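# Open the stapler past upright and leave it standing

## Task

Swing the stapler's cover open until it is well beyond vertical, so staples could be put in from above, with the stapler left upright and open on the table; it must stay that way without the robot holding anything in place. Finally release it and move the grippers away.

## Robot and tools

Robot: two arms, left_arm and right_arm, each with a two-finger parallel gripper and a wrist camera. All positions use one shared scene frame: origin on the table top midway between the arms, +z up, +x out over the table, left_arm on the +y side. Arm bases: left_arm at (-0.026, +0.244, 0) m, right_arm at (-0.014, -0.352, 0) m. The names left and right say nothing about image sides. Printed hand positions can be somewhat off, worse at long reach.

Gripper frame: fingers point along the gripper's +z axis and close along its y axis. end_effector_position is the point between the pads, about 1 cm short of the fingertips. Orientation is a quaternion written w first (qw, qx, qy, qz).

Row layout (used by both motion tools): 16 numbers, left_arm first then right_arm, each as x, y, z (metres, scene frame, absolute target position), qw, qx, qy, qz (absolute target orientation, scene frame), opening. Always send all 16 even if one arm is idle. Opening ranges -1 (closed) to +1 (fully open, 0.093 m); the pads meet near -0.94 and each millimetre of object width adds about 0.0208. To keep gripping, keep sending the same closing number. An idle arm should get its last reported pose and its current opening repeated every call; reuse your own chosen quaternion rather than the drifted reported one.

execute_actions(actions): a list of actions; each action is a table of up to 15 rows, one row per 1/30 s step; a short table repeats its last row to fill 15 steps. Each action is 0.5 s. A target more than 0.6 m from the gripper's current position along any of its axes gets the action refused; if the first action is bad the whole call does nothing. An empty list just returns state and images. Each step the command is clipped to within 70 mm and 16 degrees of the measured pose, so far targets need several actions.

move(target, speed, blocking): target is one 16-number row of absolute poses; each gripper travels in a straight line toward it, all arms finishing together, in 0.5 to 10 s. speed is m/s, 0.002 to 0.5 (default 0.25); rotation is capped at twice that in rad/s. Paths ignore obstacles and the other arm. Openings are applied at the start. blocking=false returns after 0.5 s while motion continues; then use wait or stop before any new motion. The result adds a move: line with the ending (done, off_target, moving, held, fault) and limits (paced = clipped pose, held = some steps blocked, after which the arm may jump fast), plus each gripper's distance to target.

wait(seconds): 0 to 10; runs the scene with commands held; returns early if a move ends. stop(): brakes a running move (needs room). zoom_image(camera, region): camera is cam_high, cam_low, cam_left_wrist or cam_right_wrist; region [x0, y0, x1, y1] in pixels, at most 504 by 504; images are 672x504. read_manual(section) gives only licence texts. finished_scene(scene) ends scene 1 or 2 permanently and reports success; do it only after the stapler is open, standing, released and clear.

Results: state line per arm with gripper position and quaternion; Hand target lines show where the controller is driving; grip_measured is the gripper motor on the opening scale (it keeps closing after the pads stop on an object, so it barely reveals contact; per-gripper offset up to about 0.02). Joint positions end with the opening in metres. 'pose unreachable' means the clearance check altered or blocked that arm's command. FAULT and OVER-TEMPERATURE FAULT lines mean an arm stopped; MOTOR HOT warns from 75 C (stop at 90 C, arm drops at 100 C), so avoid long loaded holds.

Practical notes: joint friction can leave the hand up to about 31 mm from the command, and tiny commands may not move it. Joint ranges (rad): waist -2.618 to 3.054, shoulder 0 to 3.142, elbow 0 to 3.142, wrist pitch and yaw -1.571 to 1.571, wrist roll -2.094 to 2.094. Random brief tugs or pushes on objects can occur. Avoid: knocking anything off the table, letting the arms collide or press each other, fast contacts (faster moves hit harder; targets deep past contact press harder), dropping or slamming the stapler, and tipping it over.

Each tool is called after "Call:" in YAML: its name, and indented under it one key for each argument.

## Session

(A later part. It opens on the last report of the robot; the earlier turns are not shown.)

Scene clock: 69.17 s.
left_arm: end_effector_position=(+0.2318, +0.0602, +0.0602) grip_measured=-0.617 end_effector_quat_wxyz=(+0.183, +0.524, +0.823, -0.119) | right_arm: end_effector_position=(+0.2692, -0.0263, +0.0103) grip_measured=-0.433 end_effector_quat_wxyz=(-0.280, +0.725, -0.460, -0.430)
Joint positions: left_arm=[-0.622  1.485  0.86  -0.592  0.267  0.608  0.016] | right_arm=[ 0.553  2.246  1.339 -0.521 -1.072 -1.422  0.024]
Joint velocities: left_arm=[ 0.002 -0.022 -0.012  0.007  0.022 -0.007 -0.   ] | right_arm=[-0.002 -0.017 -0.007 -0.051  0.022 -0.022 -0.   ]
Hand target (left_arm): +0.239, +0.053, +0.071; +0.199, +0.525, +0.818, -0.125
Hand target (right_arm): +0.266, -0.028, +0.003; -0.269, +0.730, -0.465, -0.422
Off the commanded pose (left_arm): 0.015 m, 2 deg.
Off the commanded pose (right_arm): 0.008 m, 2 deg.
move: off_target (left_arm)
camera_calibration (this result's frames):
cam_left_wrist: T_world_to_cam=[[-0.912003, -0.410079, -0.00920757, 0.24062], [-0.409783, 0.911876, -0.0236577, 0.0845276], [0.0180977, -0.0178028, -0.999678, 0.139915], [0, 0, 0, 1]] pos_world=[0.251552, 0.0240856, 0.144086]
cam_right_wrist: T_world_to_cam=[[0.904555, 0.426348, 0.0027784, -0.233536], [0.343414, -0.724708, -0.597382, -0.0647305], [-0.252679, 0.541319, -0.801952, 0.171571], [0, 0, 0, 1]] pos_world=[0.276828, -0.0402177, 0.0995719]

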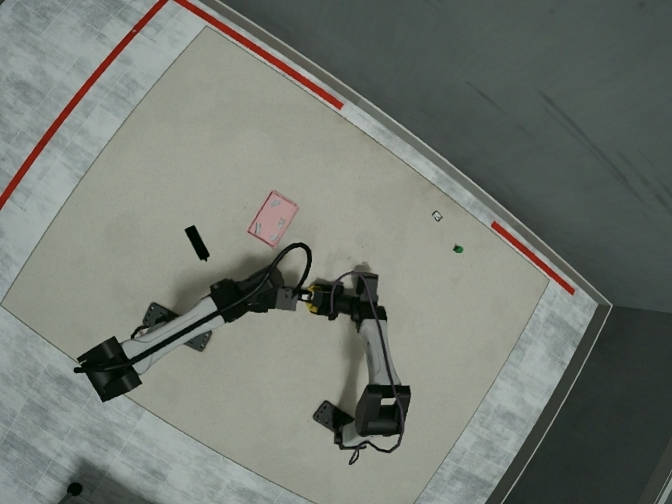

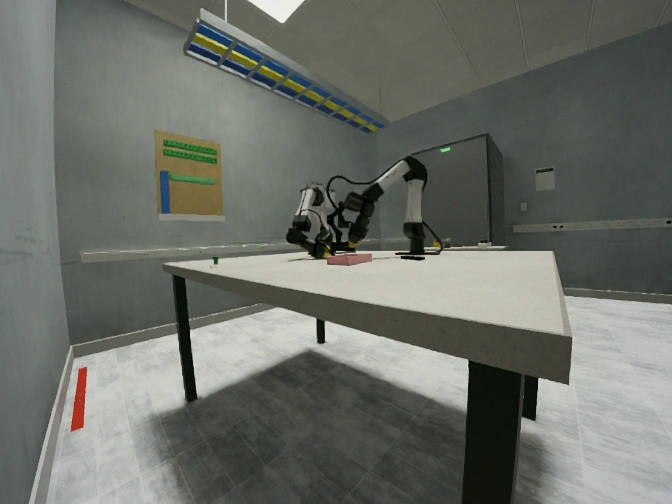

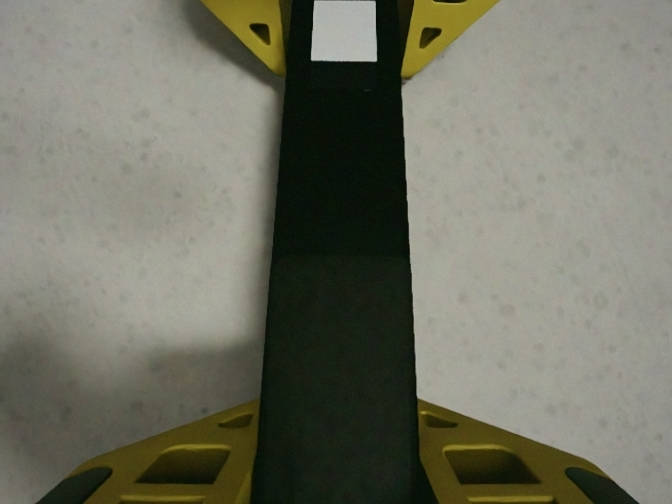

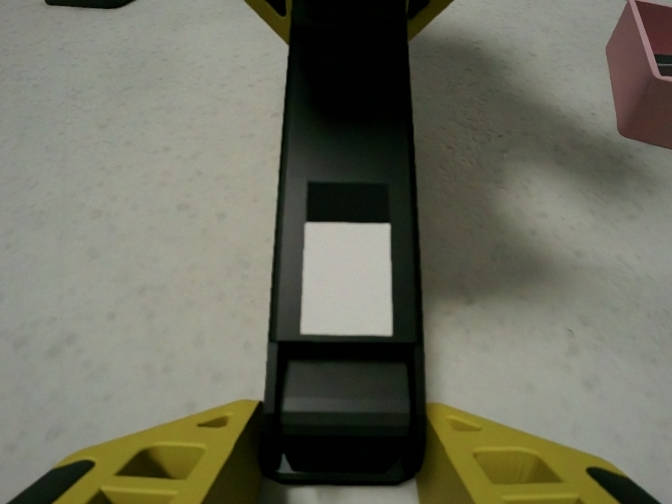

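Call:
move:
  target: [0.245,0.031,0.098,0.16,0.53,0.83,-0.1,-0.56,0.266,-0.028,0.003,-0.269,0.73,-0.465,-0.422,-0.55]
  speed: 0.04

Call:
zoom_image:
  camera: "cam_low"
  region: [300, 205, 380, 270]

Scene clock: 75.37 s.
left_arm: end_effector_position=(+0.2372, +0.0454, +0.0887) grip_measured=-0.551 end_effector_quat_wxyz=(+0.138, +0.532, +0.831, -0.086) | right_arm: end_effector_position=(+0.2695, -0.0266, +0.0095) grip_measured=-0.433 end_effector_quat_wxyz=(-0.280, +0.727, -0.459, -0.427)
Joint positions: left_arm=[-0.701  1.558  1.086 -0.819  0.174  0.556  0.019] | right_arm=[ 0.553  2.246  1.339 -0.521 -1.066 -1.426  0.024]
Joint velocities: left_arm=[ 0.007 -0.002  0.002 -0.051  0.051  0.007 -0.001] | right_arm=[-0.007  0.017 -0.007  0.022 -0.066  0.007 -0.001]
Hand target (left_arm): +0.244, +0.032, +0.099; +0.160, +0.529, +0.827, -0.100
Hand target (right_arm): +0.266, -0.028, +0.003; -0.269, +0.730, -0.465, -0.422
Off the commanded pose (left_arm): 0.019 m, 3 deg.
Off the commanded pose (right_arm): 0.007 m, 2 deg.
move: off_target (left_arm)
camera_calibration (this result's frames):
cam_left_wrist: T_world_to_cam=[[-0.913489, -0.406522, -0.0166636, 0.24053], [-0.406305, 0.909327, 0.0896738, 0.0901301], [-0.0213017, 0.0886865, -0.995832, 0.172234], [0, 0, 0, 1]] pos_world=[0.260011, 0.000548292, 0.167442]
cam_right_wrist: T_world_to_cam=[[0.904017, 0.427441, 0.00683109, -0.233547], [0.347908, -0.726335, -0.592789, -0.0668929], [-0.248421, 0.538268, -0.805329, 0.169975], [0, 0, 0, 1]] pos_world=[0.276629, -0.0402508, 0.0988277]

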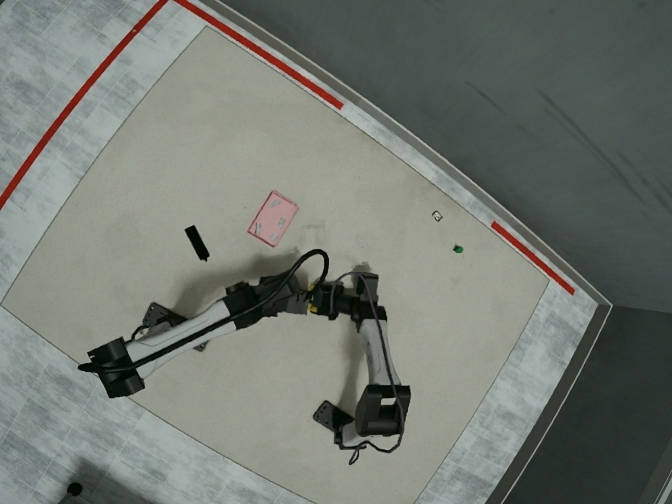

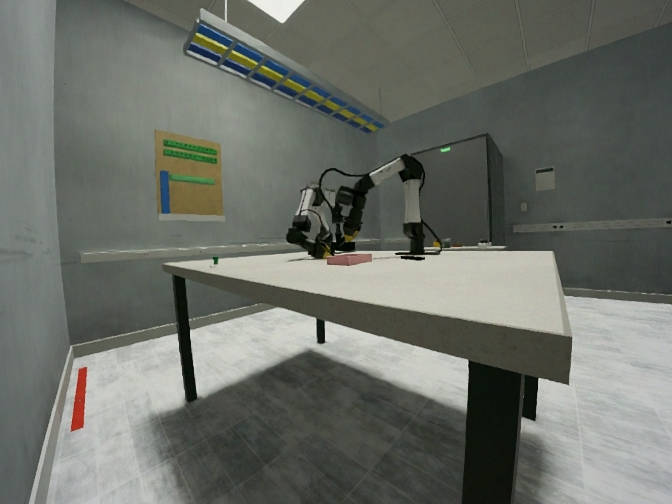

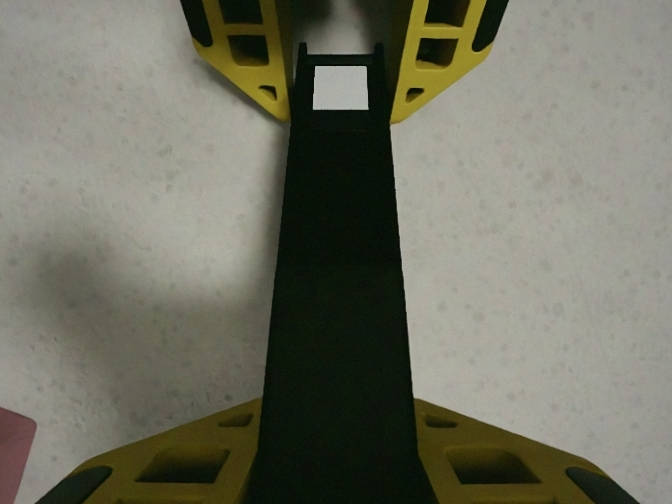

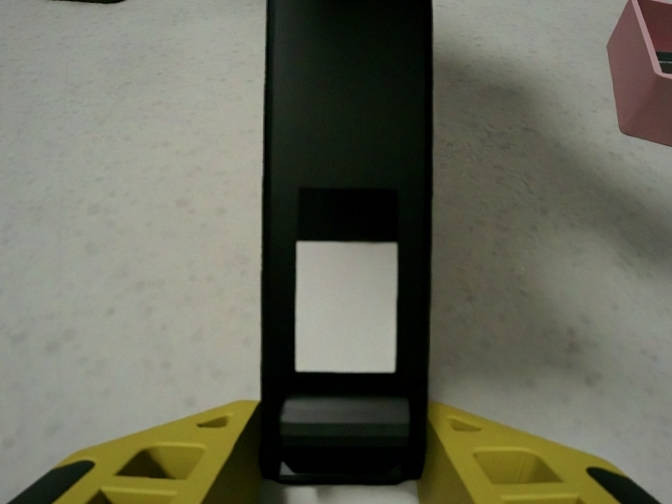

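Region (300, 205, 380, 270) of cam_low's 672x504 image, scaled by 6.300, with more detail than that image has; it fills the top 410 rows of this view, and the rest is white.

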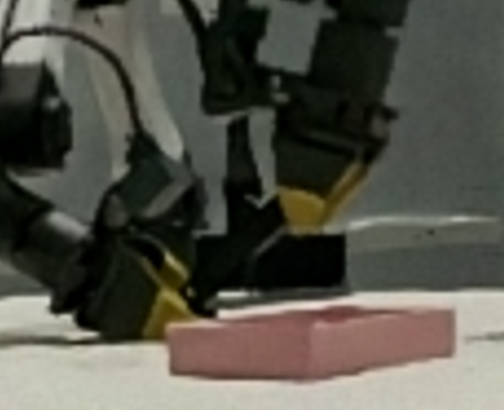

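Call:
move:
  target: [0.258,0.0,0.115,0.218,0.519,0.814,-0.139,-0.52,0.266,-0.028,0.003,-0.269,0.73,-0.465,-0.422,-0.55]
  speed: 0.04

Call:
zoom_image:
  camera: "cam_low"
  region: [300, 205, 380, 270]

Scene clock: 83.20 s.
left_arm: end_effector_position=(+0.2436, +0.0308, +0.0988) grip_measured=-0.514 end_effector_quat_wxyz=(+0.162, +0.520, +0.832, -0.105) | right_arm: end_effector_position=(+0.2694, -0.0270, +0.0097) grip_measured=-0.433 end_effector_quat_wxyz=(-0.279, +0.726, -0.460, -0.428)
Joint positions: left_arm=[-0.713  1.559  1.107 -0.785  0.204  0.512  0.021] | right_arm=[ 0.552  2.246  1.339 -0.525 -1.068 -1.427  0.024]
Joint velocities: left_arm=[-0.007 -0.007 -0.002 -0.022 -0.037  0.007  0.001] | right_arm=[-0.012 -0.017 -0.002  0.022 -0.022 -0.022 -0.001]
Hand target (left_arm): +0.255, +0.002, +0.117; +0.216, +0.521, +0.814, -0.139
Hand target (right_arm): +0.266, -0.028, +0.003; -0.269, +0.730, -0.465, -0.422
Off the commanded pose (left_arm): 0.038 m, 8 deg.
Off the commanded pose (right_arm): 0.008 m, 2 deg.
move: off_target (left_arm)
camera_calibration (this result's frames):
cam_left_wrist: T_world_to_cam=[[-0.904882, -0.425597, -0.0073928, 0.238165], [-0.425632, 0.904476, 0.0275762, 0.116125], [-0.00504976, 0.0280998, -0.999592, 0.181968], [0, 0, 0, 1]] pos_world=[0.265857, -0.00878286, 0.180452]
cam_right_wrist: T_world_to_cam=[[0.904174, 0.427138, 0.00467157, -0.233259], [0.346083, -0.726096, -0.594147, -0.0665194], [-0.250391, 0.538829, -0.804343, 0.170879], [0, 0, 0, 1]] pos_world=[0.276714, -0.0407405, 0.0990127]

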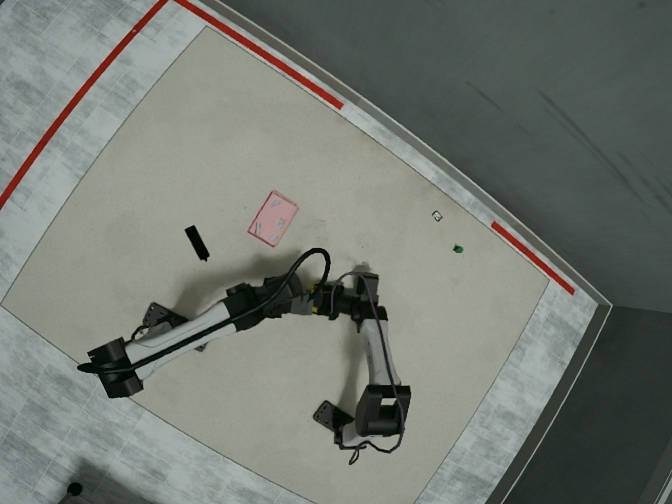

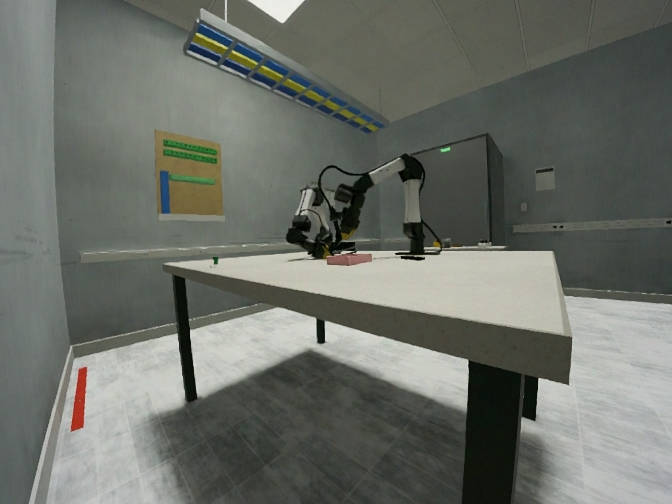

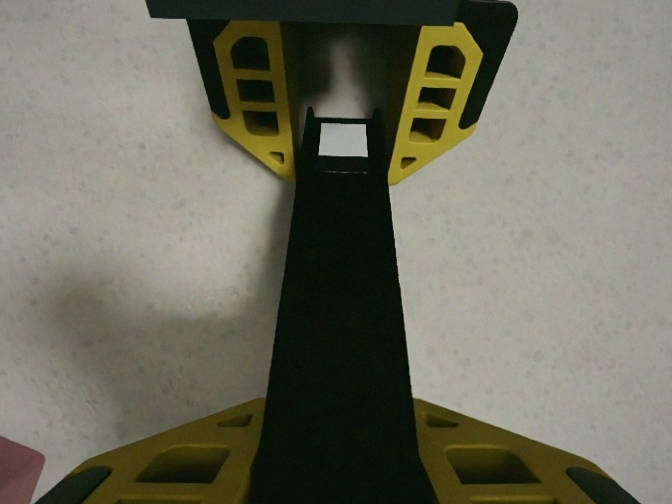

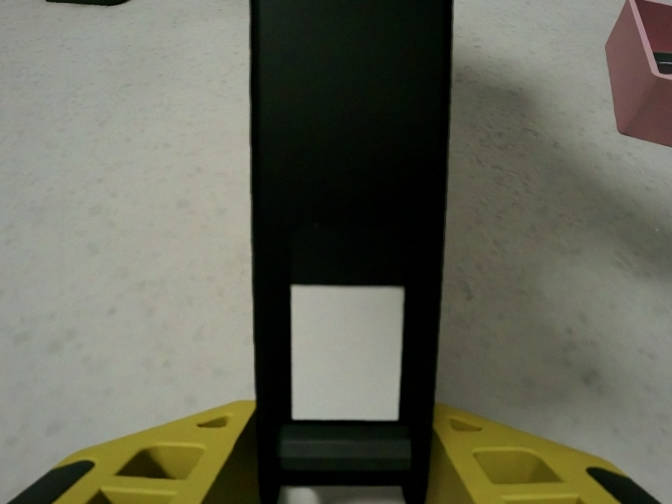

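Region (300, 205, 380, 270) of cam_low's 672x504 image, scaled by 6.300, with more detail than that image has; it fills the top 410 rows of this view, and the rest is white.

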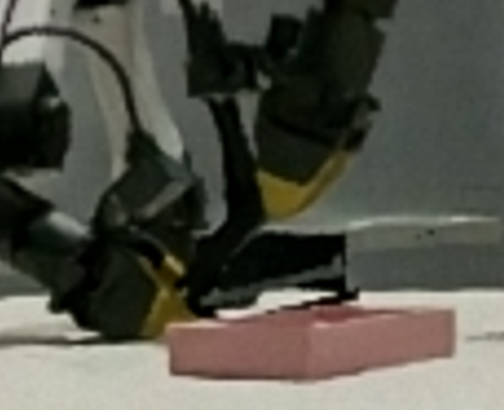

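Call:
move:
  target: [0.265,-0.014,0.122,0.11,0.532,0.836,-0.07,-0.47,0.266,-0.028,0.003,-0.269,0.73,-0.465,-0.422,-0.55]
  speed: 0.04

Call:
zoom_image:
  camera: "cam_low"
  region: [290, 195, 380, 270]

Scene clock: 89.87 s.
left_arm: end_effector_position=(+0.2614, -0.0075, +0.1236) grip_measured=-0.469 end_effector_quat_wxyz=(+0.109, +0.535, +0.835, -0.070) | right_arm: end_effector_position=(+0.2696, -0.0272, +0.0095) grip_measured=-0.433 end_effector_quat_wxyz=(-0.280, +0.727, -0.459, -0.427)
Joint positions: left_arm=[-0.811  1.776  1.482 -1.045  0.117  0.458  0.023] | right_arm=[ 0.551  2.246  1.339 -0.524 -1.067 -1.43   0.024]
Joint velocities: left_arm=[-0.007 -0.032 -0.002 -0.022 -0.007  0.037 -0.   ] | right_arm=[-0.012  0.007 -0.012  0.007 -0.066 -0.022  0.   ]
Hand target (left_arm): +0.264, -0.014, +0.122; +0.110, +0.533, +0.836, -0.071
Hand target (right_arm): +0.266, -0.028, +0.003; -0.269, +0.730, -0.465, -0.422
Off the commanded pose (left_arm): 0.008 m, 0 deg.
Off the commanded pose (right_arm): 0.007 m, 2 deg.
move: done
camera_calibration (this result's frames):
cam_left_wrist: T_world_to_cam=[[-0.914728, -0.403905, -0.0115733, 0.241425], [-0.400577, 0.902688, 0.157136, 0.13506], [-0.0530208, 0.148372, -0.987509, 0.219904], [0, 0, 0, 1]] pos_world=[0.286599, -0.0570315, 0.198728]
cam_right_wrist: T_world_to_cam=[[0.903922, 0.427638, 0.0071335, -0.233353], [0.348094, -0.725889, -0.593225, -0.0673513], [-0.248508, 0.538712, -0.805005, 0.170387], [0, 0, 0, 1]] pos_world=[0.27672, -0.0408886, 0.0988729]

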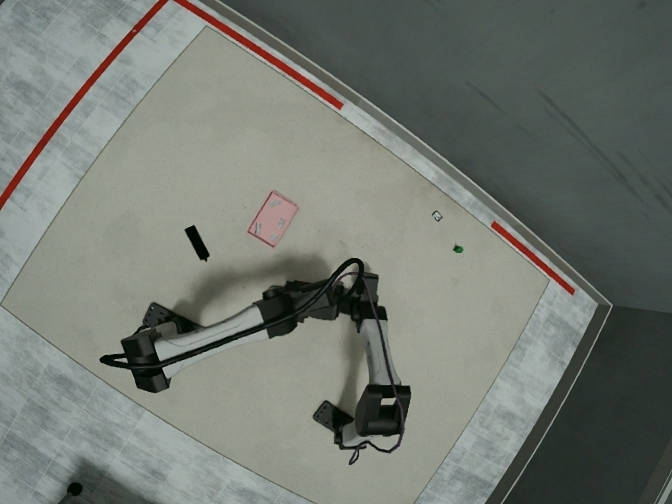

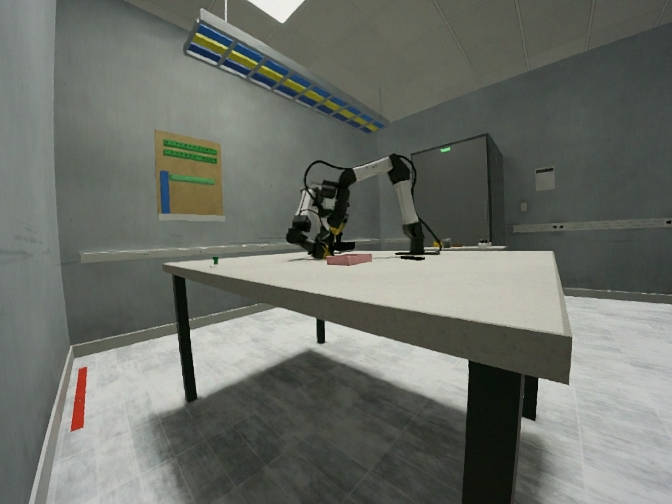

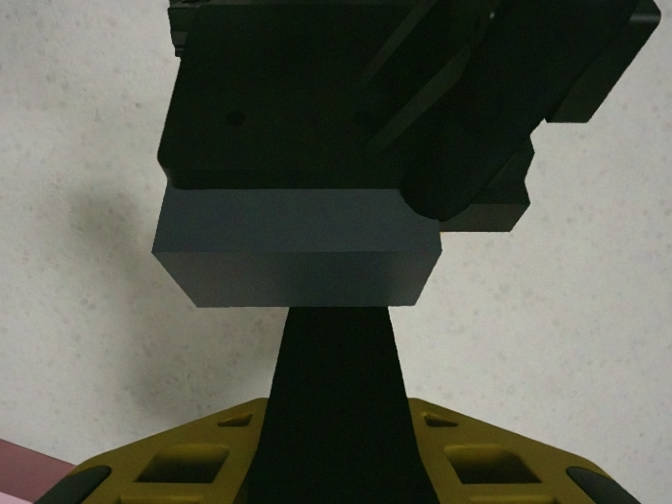

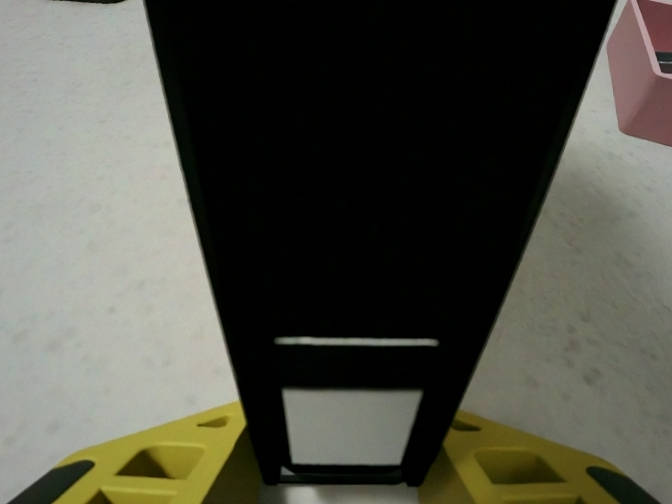

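Region (290, 195, 380, 270) of cam_low's 672x504 image, scaled by 5.600, with more detail than that image has.

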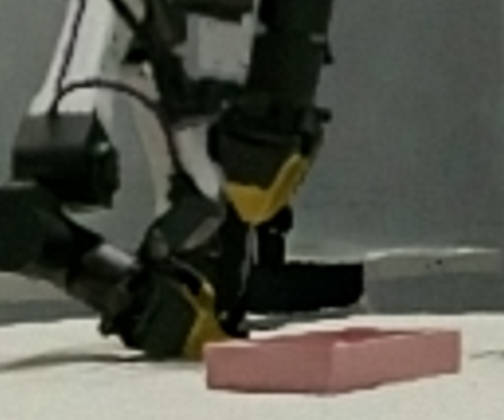

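Call:
move:
  target: [0.265,-0.014,0.118,0.11,0.532,0.836,-0.07,-0.49,0.266,-0.028,0.003,-0.269,0.73,-0.465,-0.422,0.3]

Call:
move:
  target: [0.265,-0.014,0.118,0.11,0.532,0.836,-0.07,-0.49,0.33,-0.19,0.03,-0.269,0.73,-0.465,-0.422,0.3]
  speed: 0.15

Call:
move:
  target: [0.285,-0.06,0.112,0,0.537,0.843,0,-0.48,0.33,-0.26,0.05,-0.269,0.73,-0.465,-0.422,0.3]
  speed: 0.05

Call:
zoom_image:
  camera: "cam_low"
  region: [290, 195, 380, 270]

Scene clock: 97.93 s.
left_arm: end_effector_position=(+0.2611, -0.0071, +0.1234) grip_measured=-0.484 end_effector_quat_wxyz=(+0.107, +0.531, +0.837, -0.069) | right_arm: end_effector_position=(+0.2696, -0.0272, +0.0095) grip_measured=+0.297 end_effector_quat_wxyz=(-0.280, +0.727, -0.459, -0.427)
Joint positions: left_arm=[-0.811  1.776  1.482 -1.047  0.116  0.45   0.022] | right_arm=[ 0.551  2.246  1.339 -0.524 -1.067 -1.43   0.059]
Joint velocities: left_arm=[-0.012 -0.002 -0.012  0.007  0.007 -0.022  0.   ] | right_arm=[-0.017  0.002 -0.012  0.037  0.007  0.037  0.001]
Hand target (left_arm): +0.265, -0.014, +0.118; +0.110, +0.532, +0.837, -0.070
Hand target (right_arm): +0.266, -0.028, +0.003; -0.269, +0.730, -0.465, -0.422
Off the commanded pose (left_arm): 0.010 m, 0 deg.
Off the commanded pose (right_arm): 0.007 m, 2 deg.
move: done
camera_calibration (this result's frames):
cam_left_wrist: T_world_to_cam=[[-0.911344, -0.411539, -0.00935655, 0.240174], [-0.407641, 0.899082, 0.159627, 0.136141], [-0.0572806, 0.14929, -0.987133, 0.22064], [0, 0, 0, 1]] pos_world=[0.287016, -0.0565001, 0.198317]
cam_right_wrist: T_world_to_cam=[[0.903922, 0.427638, 0.0071335, -0.233353], [0.348094, -0.725889, -0.593225, -0.0673513], [-0.248508, 0.538712, -0.805005, 0.170387], [0, 0, 0, 1]] pos_world=[0.27672, -0.0408886, 0.0988729]

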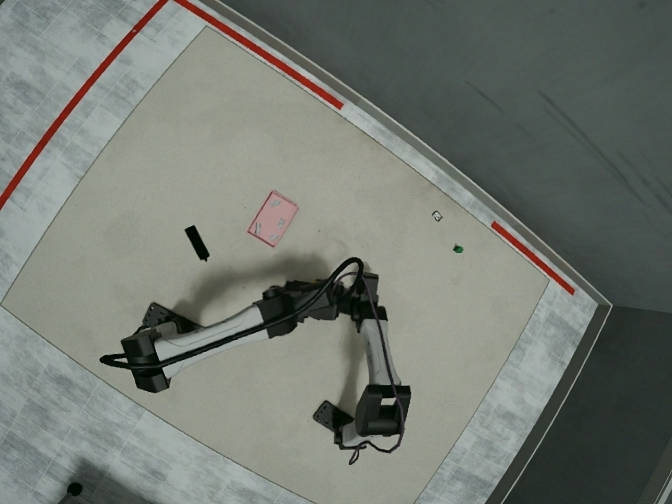

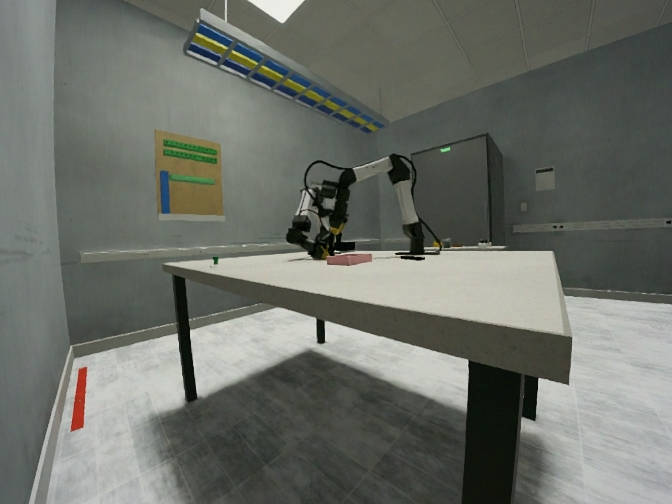

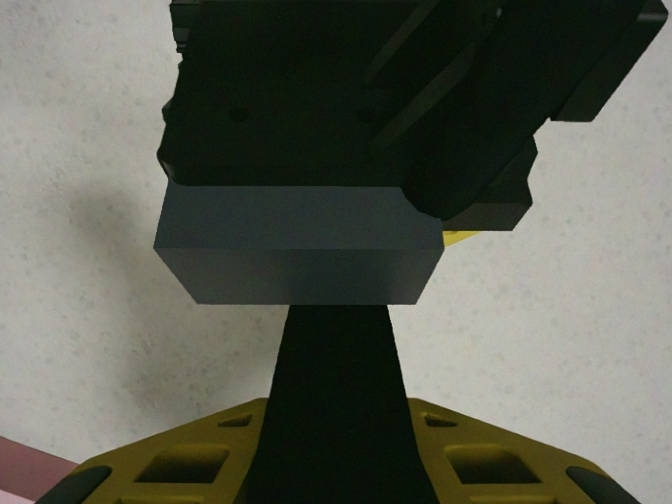

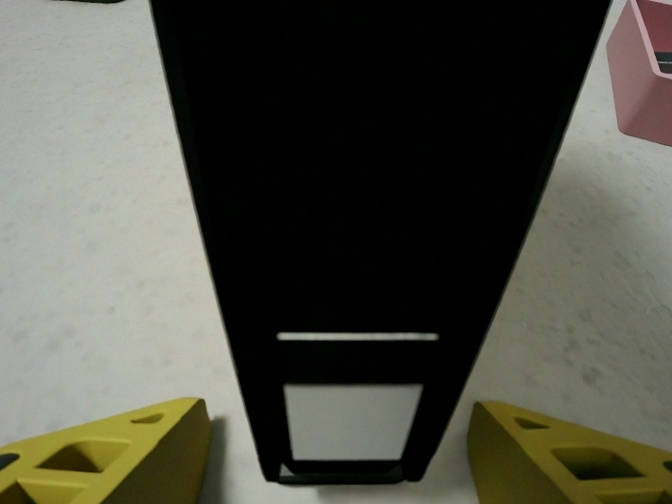

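Scene clock: 99.63 s.
left_arm: end_effector_position=(+0.2611, -0.0071, +0.1234) grip_measured=-0.484 end_effector_quat_wxyz=(+0.107, +0.531, +0.837, -0.069) | right_arm: end_effector_position=(+0.3291, -0.1879, +0.0348) grip_measured=+0.297 end_effector_quat_wxyz=(-0.271, +0.719, -0.497, -0.403)
Joint positions: left_arm=[-0.811  1.776  1.482 -1.047  0.116  0.45   0.022] | right_arm=[ 0.125  2.333  1.625 -1.302 -0.948 -2.082  0.059]
Joint velocities: left_arm=[-0.017  0.012 -0.017 -0.051  0.022 -0.037 -0.   ] | right_arm=[-0.012 -0.002  0.012 -0.037 -0.007  0.022  0.001]
Hand target (left_arm): +0.265, -0.014, +0.118; +0.110, +0.532, +0.836, -0.070
Hand target (right_arm): +0.331, -0.190, +0.030; -0.265, +0.723, -0.495, -0.402
Off the commanded pose (left_arm): 0.010 m, 0 deg.
Off the commanded pose (right_arm): 0.005 m, 4 deg.
joint sent to its limit (right arm) — the command would take joint 6 (wrist roll) past its lower limit, so that joint was sent only as far as its limit.
move: off_target (right_arm)
camera_calibration (this result's frames):
cam_left_wrist: T_world_to_cam=[[-0.911193, -0.411876, -0.00925973, 0.24012], [-0.407958, 0.898938, 0.159627, 0.136223], [-0.0574225, 0.149228, -0.987134, 0.220677], [0, 0, 0, 1]] pos_world=[0.287041, -0.0564875, 0.198316]
cam_right_wrist: T_world_to_cam=[[0.931141, 0.364181, -0.0186862, -0.238553], [0.295784, -0.784248, -0.545405, -0.185103], [-0.21328, 0.502321, -0.837965, 0.274794], [0, 0, 0, 1]] pos_world=[0.335486, -0.196325, 0.124854]

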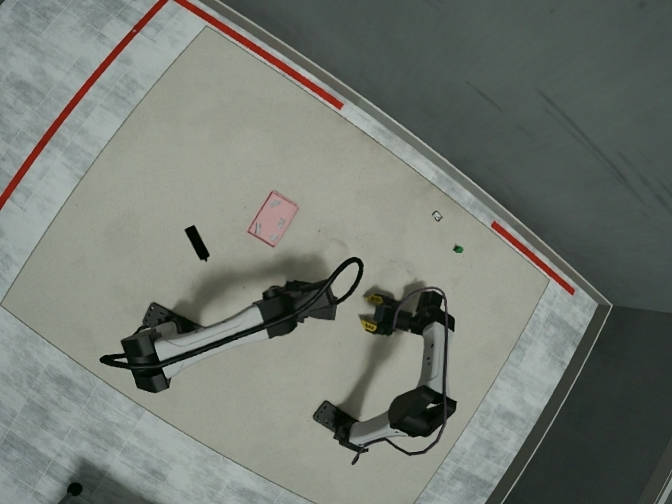

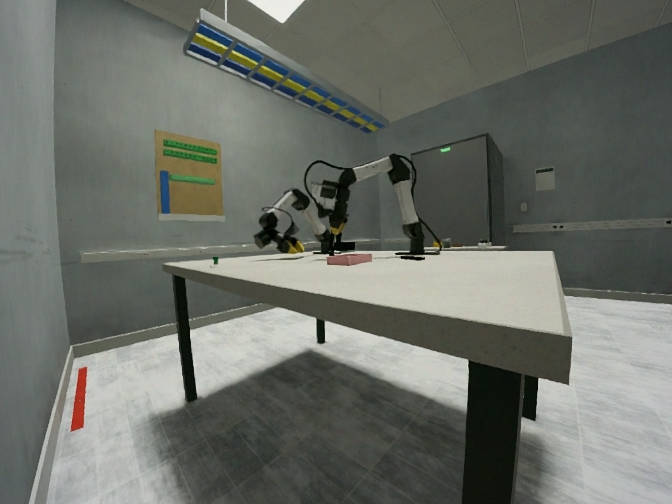

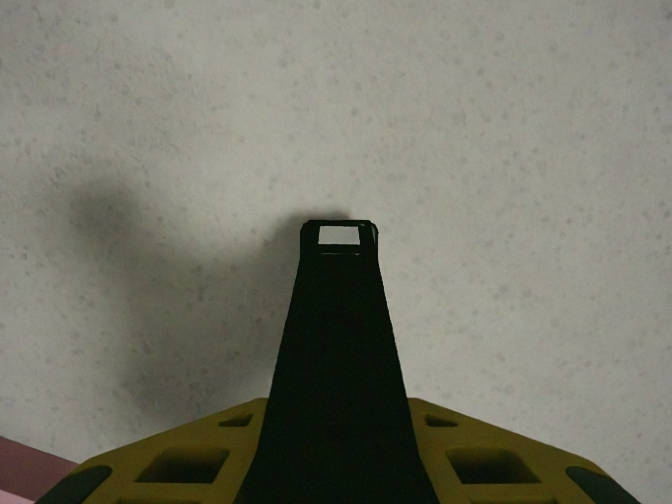

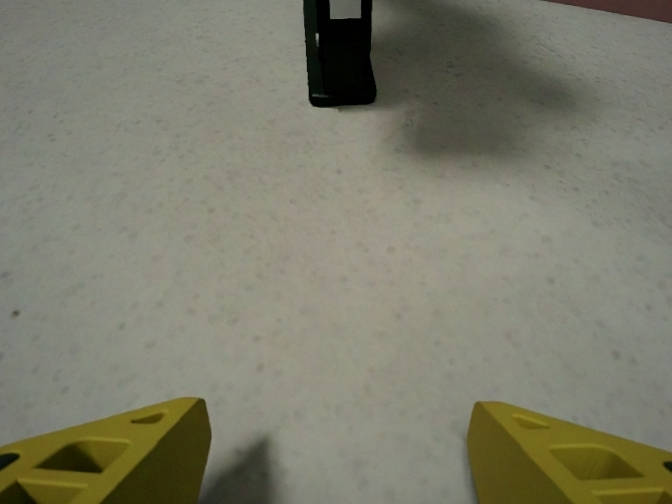

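Scene clock: 102.50 s.
left_arm: end_effector_position=(+0.2858, -0.0611, +0.1220) grip_measured=-0.478 end_effector_quat_wxyz=(+0.017, +0.538, +0.843, -0.012) | right_arm: end_effector_position=(+0.3352, -0.2547, +0.0485) grip_measured=+0.297 end_effector_quat_wxyz=(-0.252, +0.701, -0.557, -0.367)
Joint positions: left_arm=[-0.912  2.211  2.125 -1.448  0.016  0.367  0.022] | right_arm=[-0.033  2.269  1.625 -1.38  -0.835 -2.083  0.059]
Joint velocities: left_arm=[-0.002  0.007  0.007 -0.037  0.007 -0.022 -0.   ] | right_arm=[-0.027 -0.002  0.002 -0.007  0.095 -0.066 -0.   ]
Hand target (left_arm): +0.284, -0.060, +0.112; +0.000, +0.538, +0.843, -0.001
Hand target (right_arm): +0.331, -0.260, +0.050; -0.248, +0.702, -0.559, -0.365
Off the commanded pose (left_arm): 0.010 m, 2 deg.
Off the commanded pose (right_arm): 0.008 m, 13 deg.
joint sent to its limit (right arm) — the command would take joint 6 (wrist roll) past its lower limit, so that joint was sent only as far as its limit.
move: off_target (right_arm)
camera_calibration (this result's frames):
cam_left_wrist: T_world_to_cam=[[-0.914118, -0.405395, -0.00654578, 0.241266], [-0.379288, 0.849324, 0.367137, 0.158466], [-0.143276, 0.338089, -0.930144, 0.257938], [0, 0, 0, 1]] pos_world=[0.317606, -0.123987, 0.18332]
cam_right_wrist: T_world_to_cam=[[0.964428, 0.256643, -0.0633497, -0.256034], [0.199016, -0.862652, -0.464999, -0.223258], [-0.173988, 0.435851, -0.883042, 0.293244], [0, 0, 0, 1]] pos_world=[0.342379, -0.254695, 0.138912]

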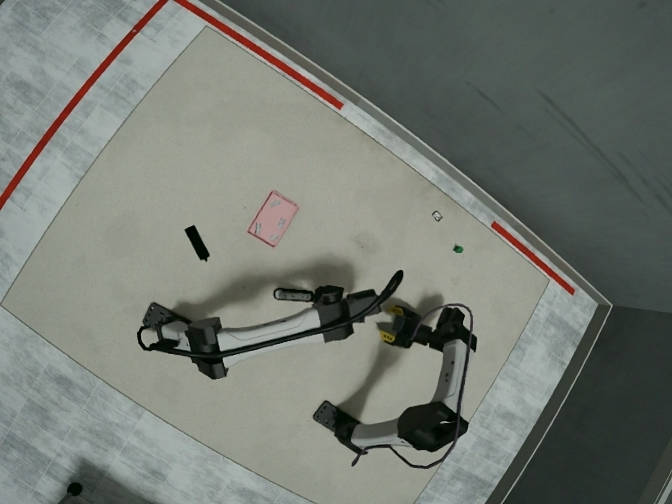

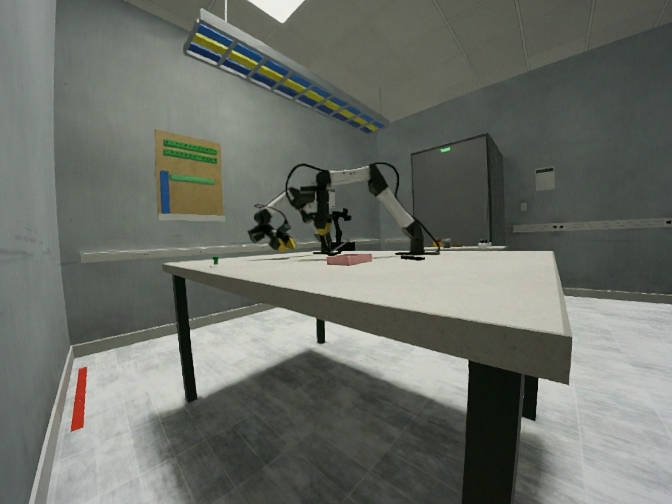

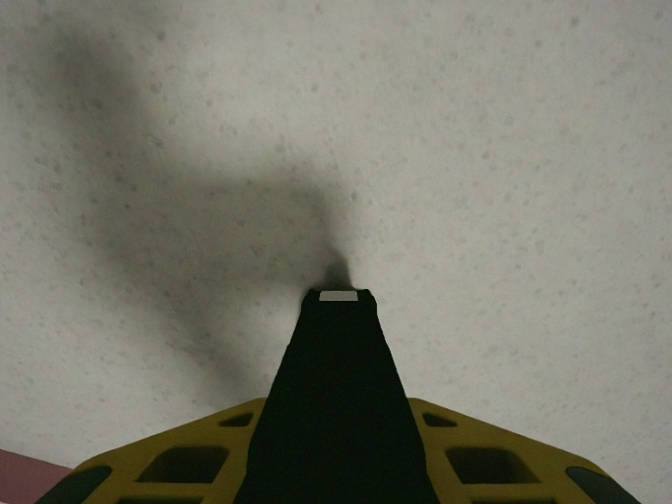

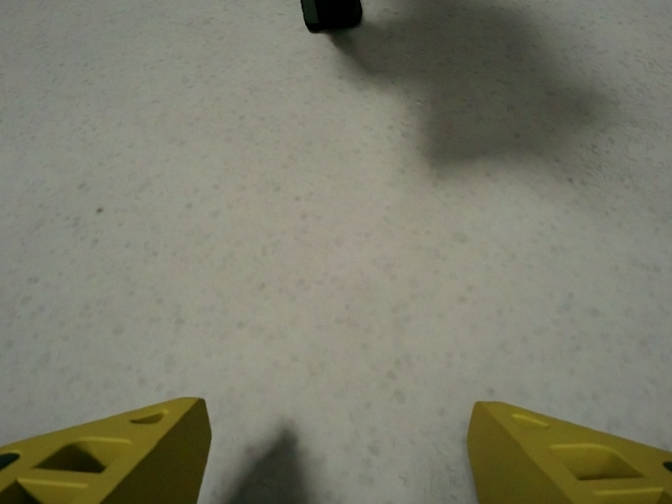

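Region (290, 195, 380, 270) of cam_low's 672x504 image, scaled by 5.600, with more detail than that image has.

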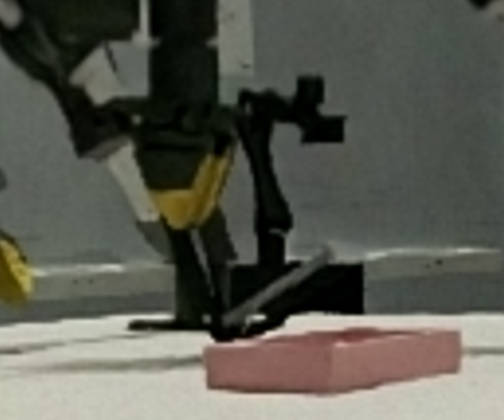

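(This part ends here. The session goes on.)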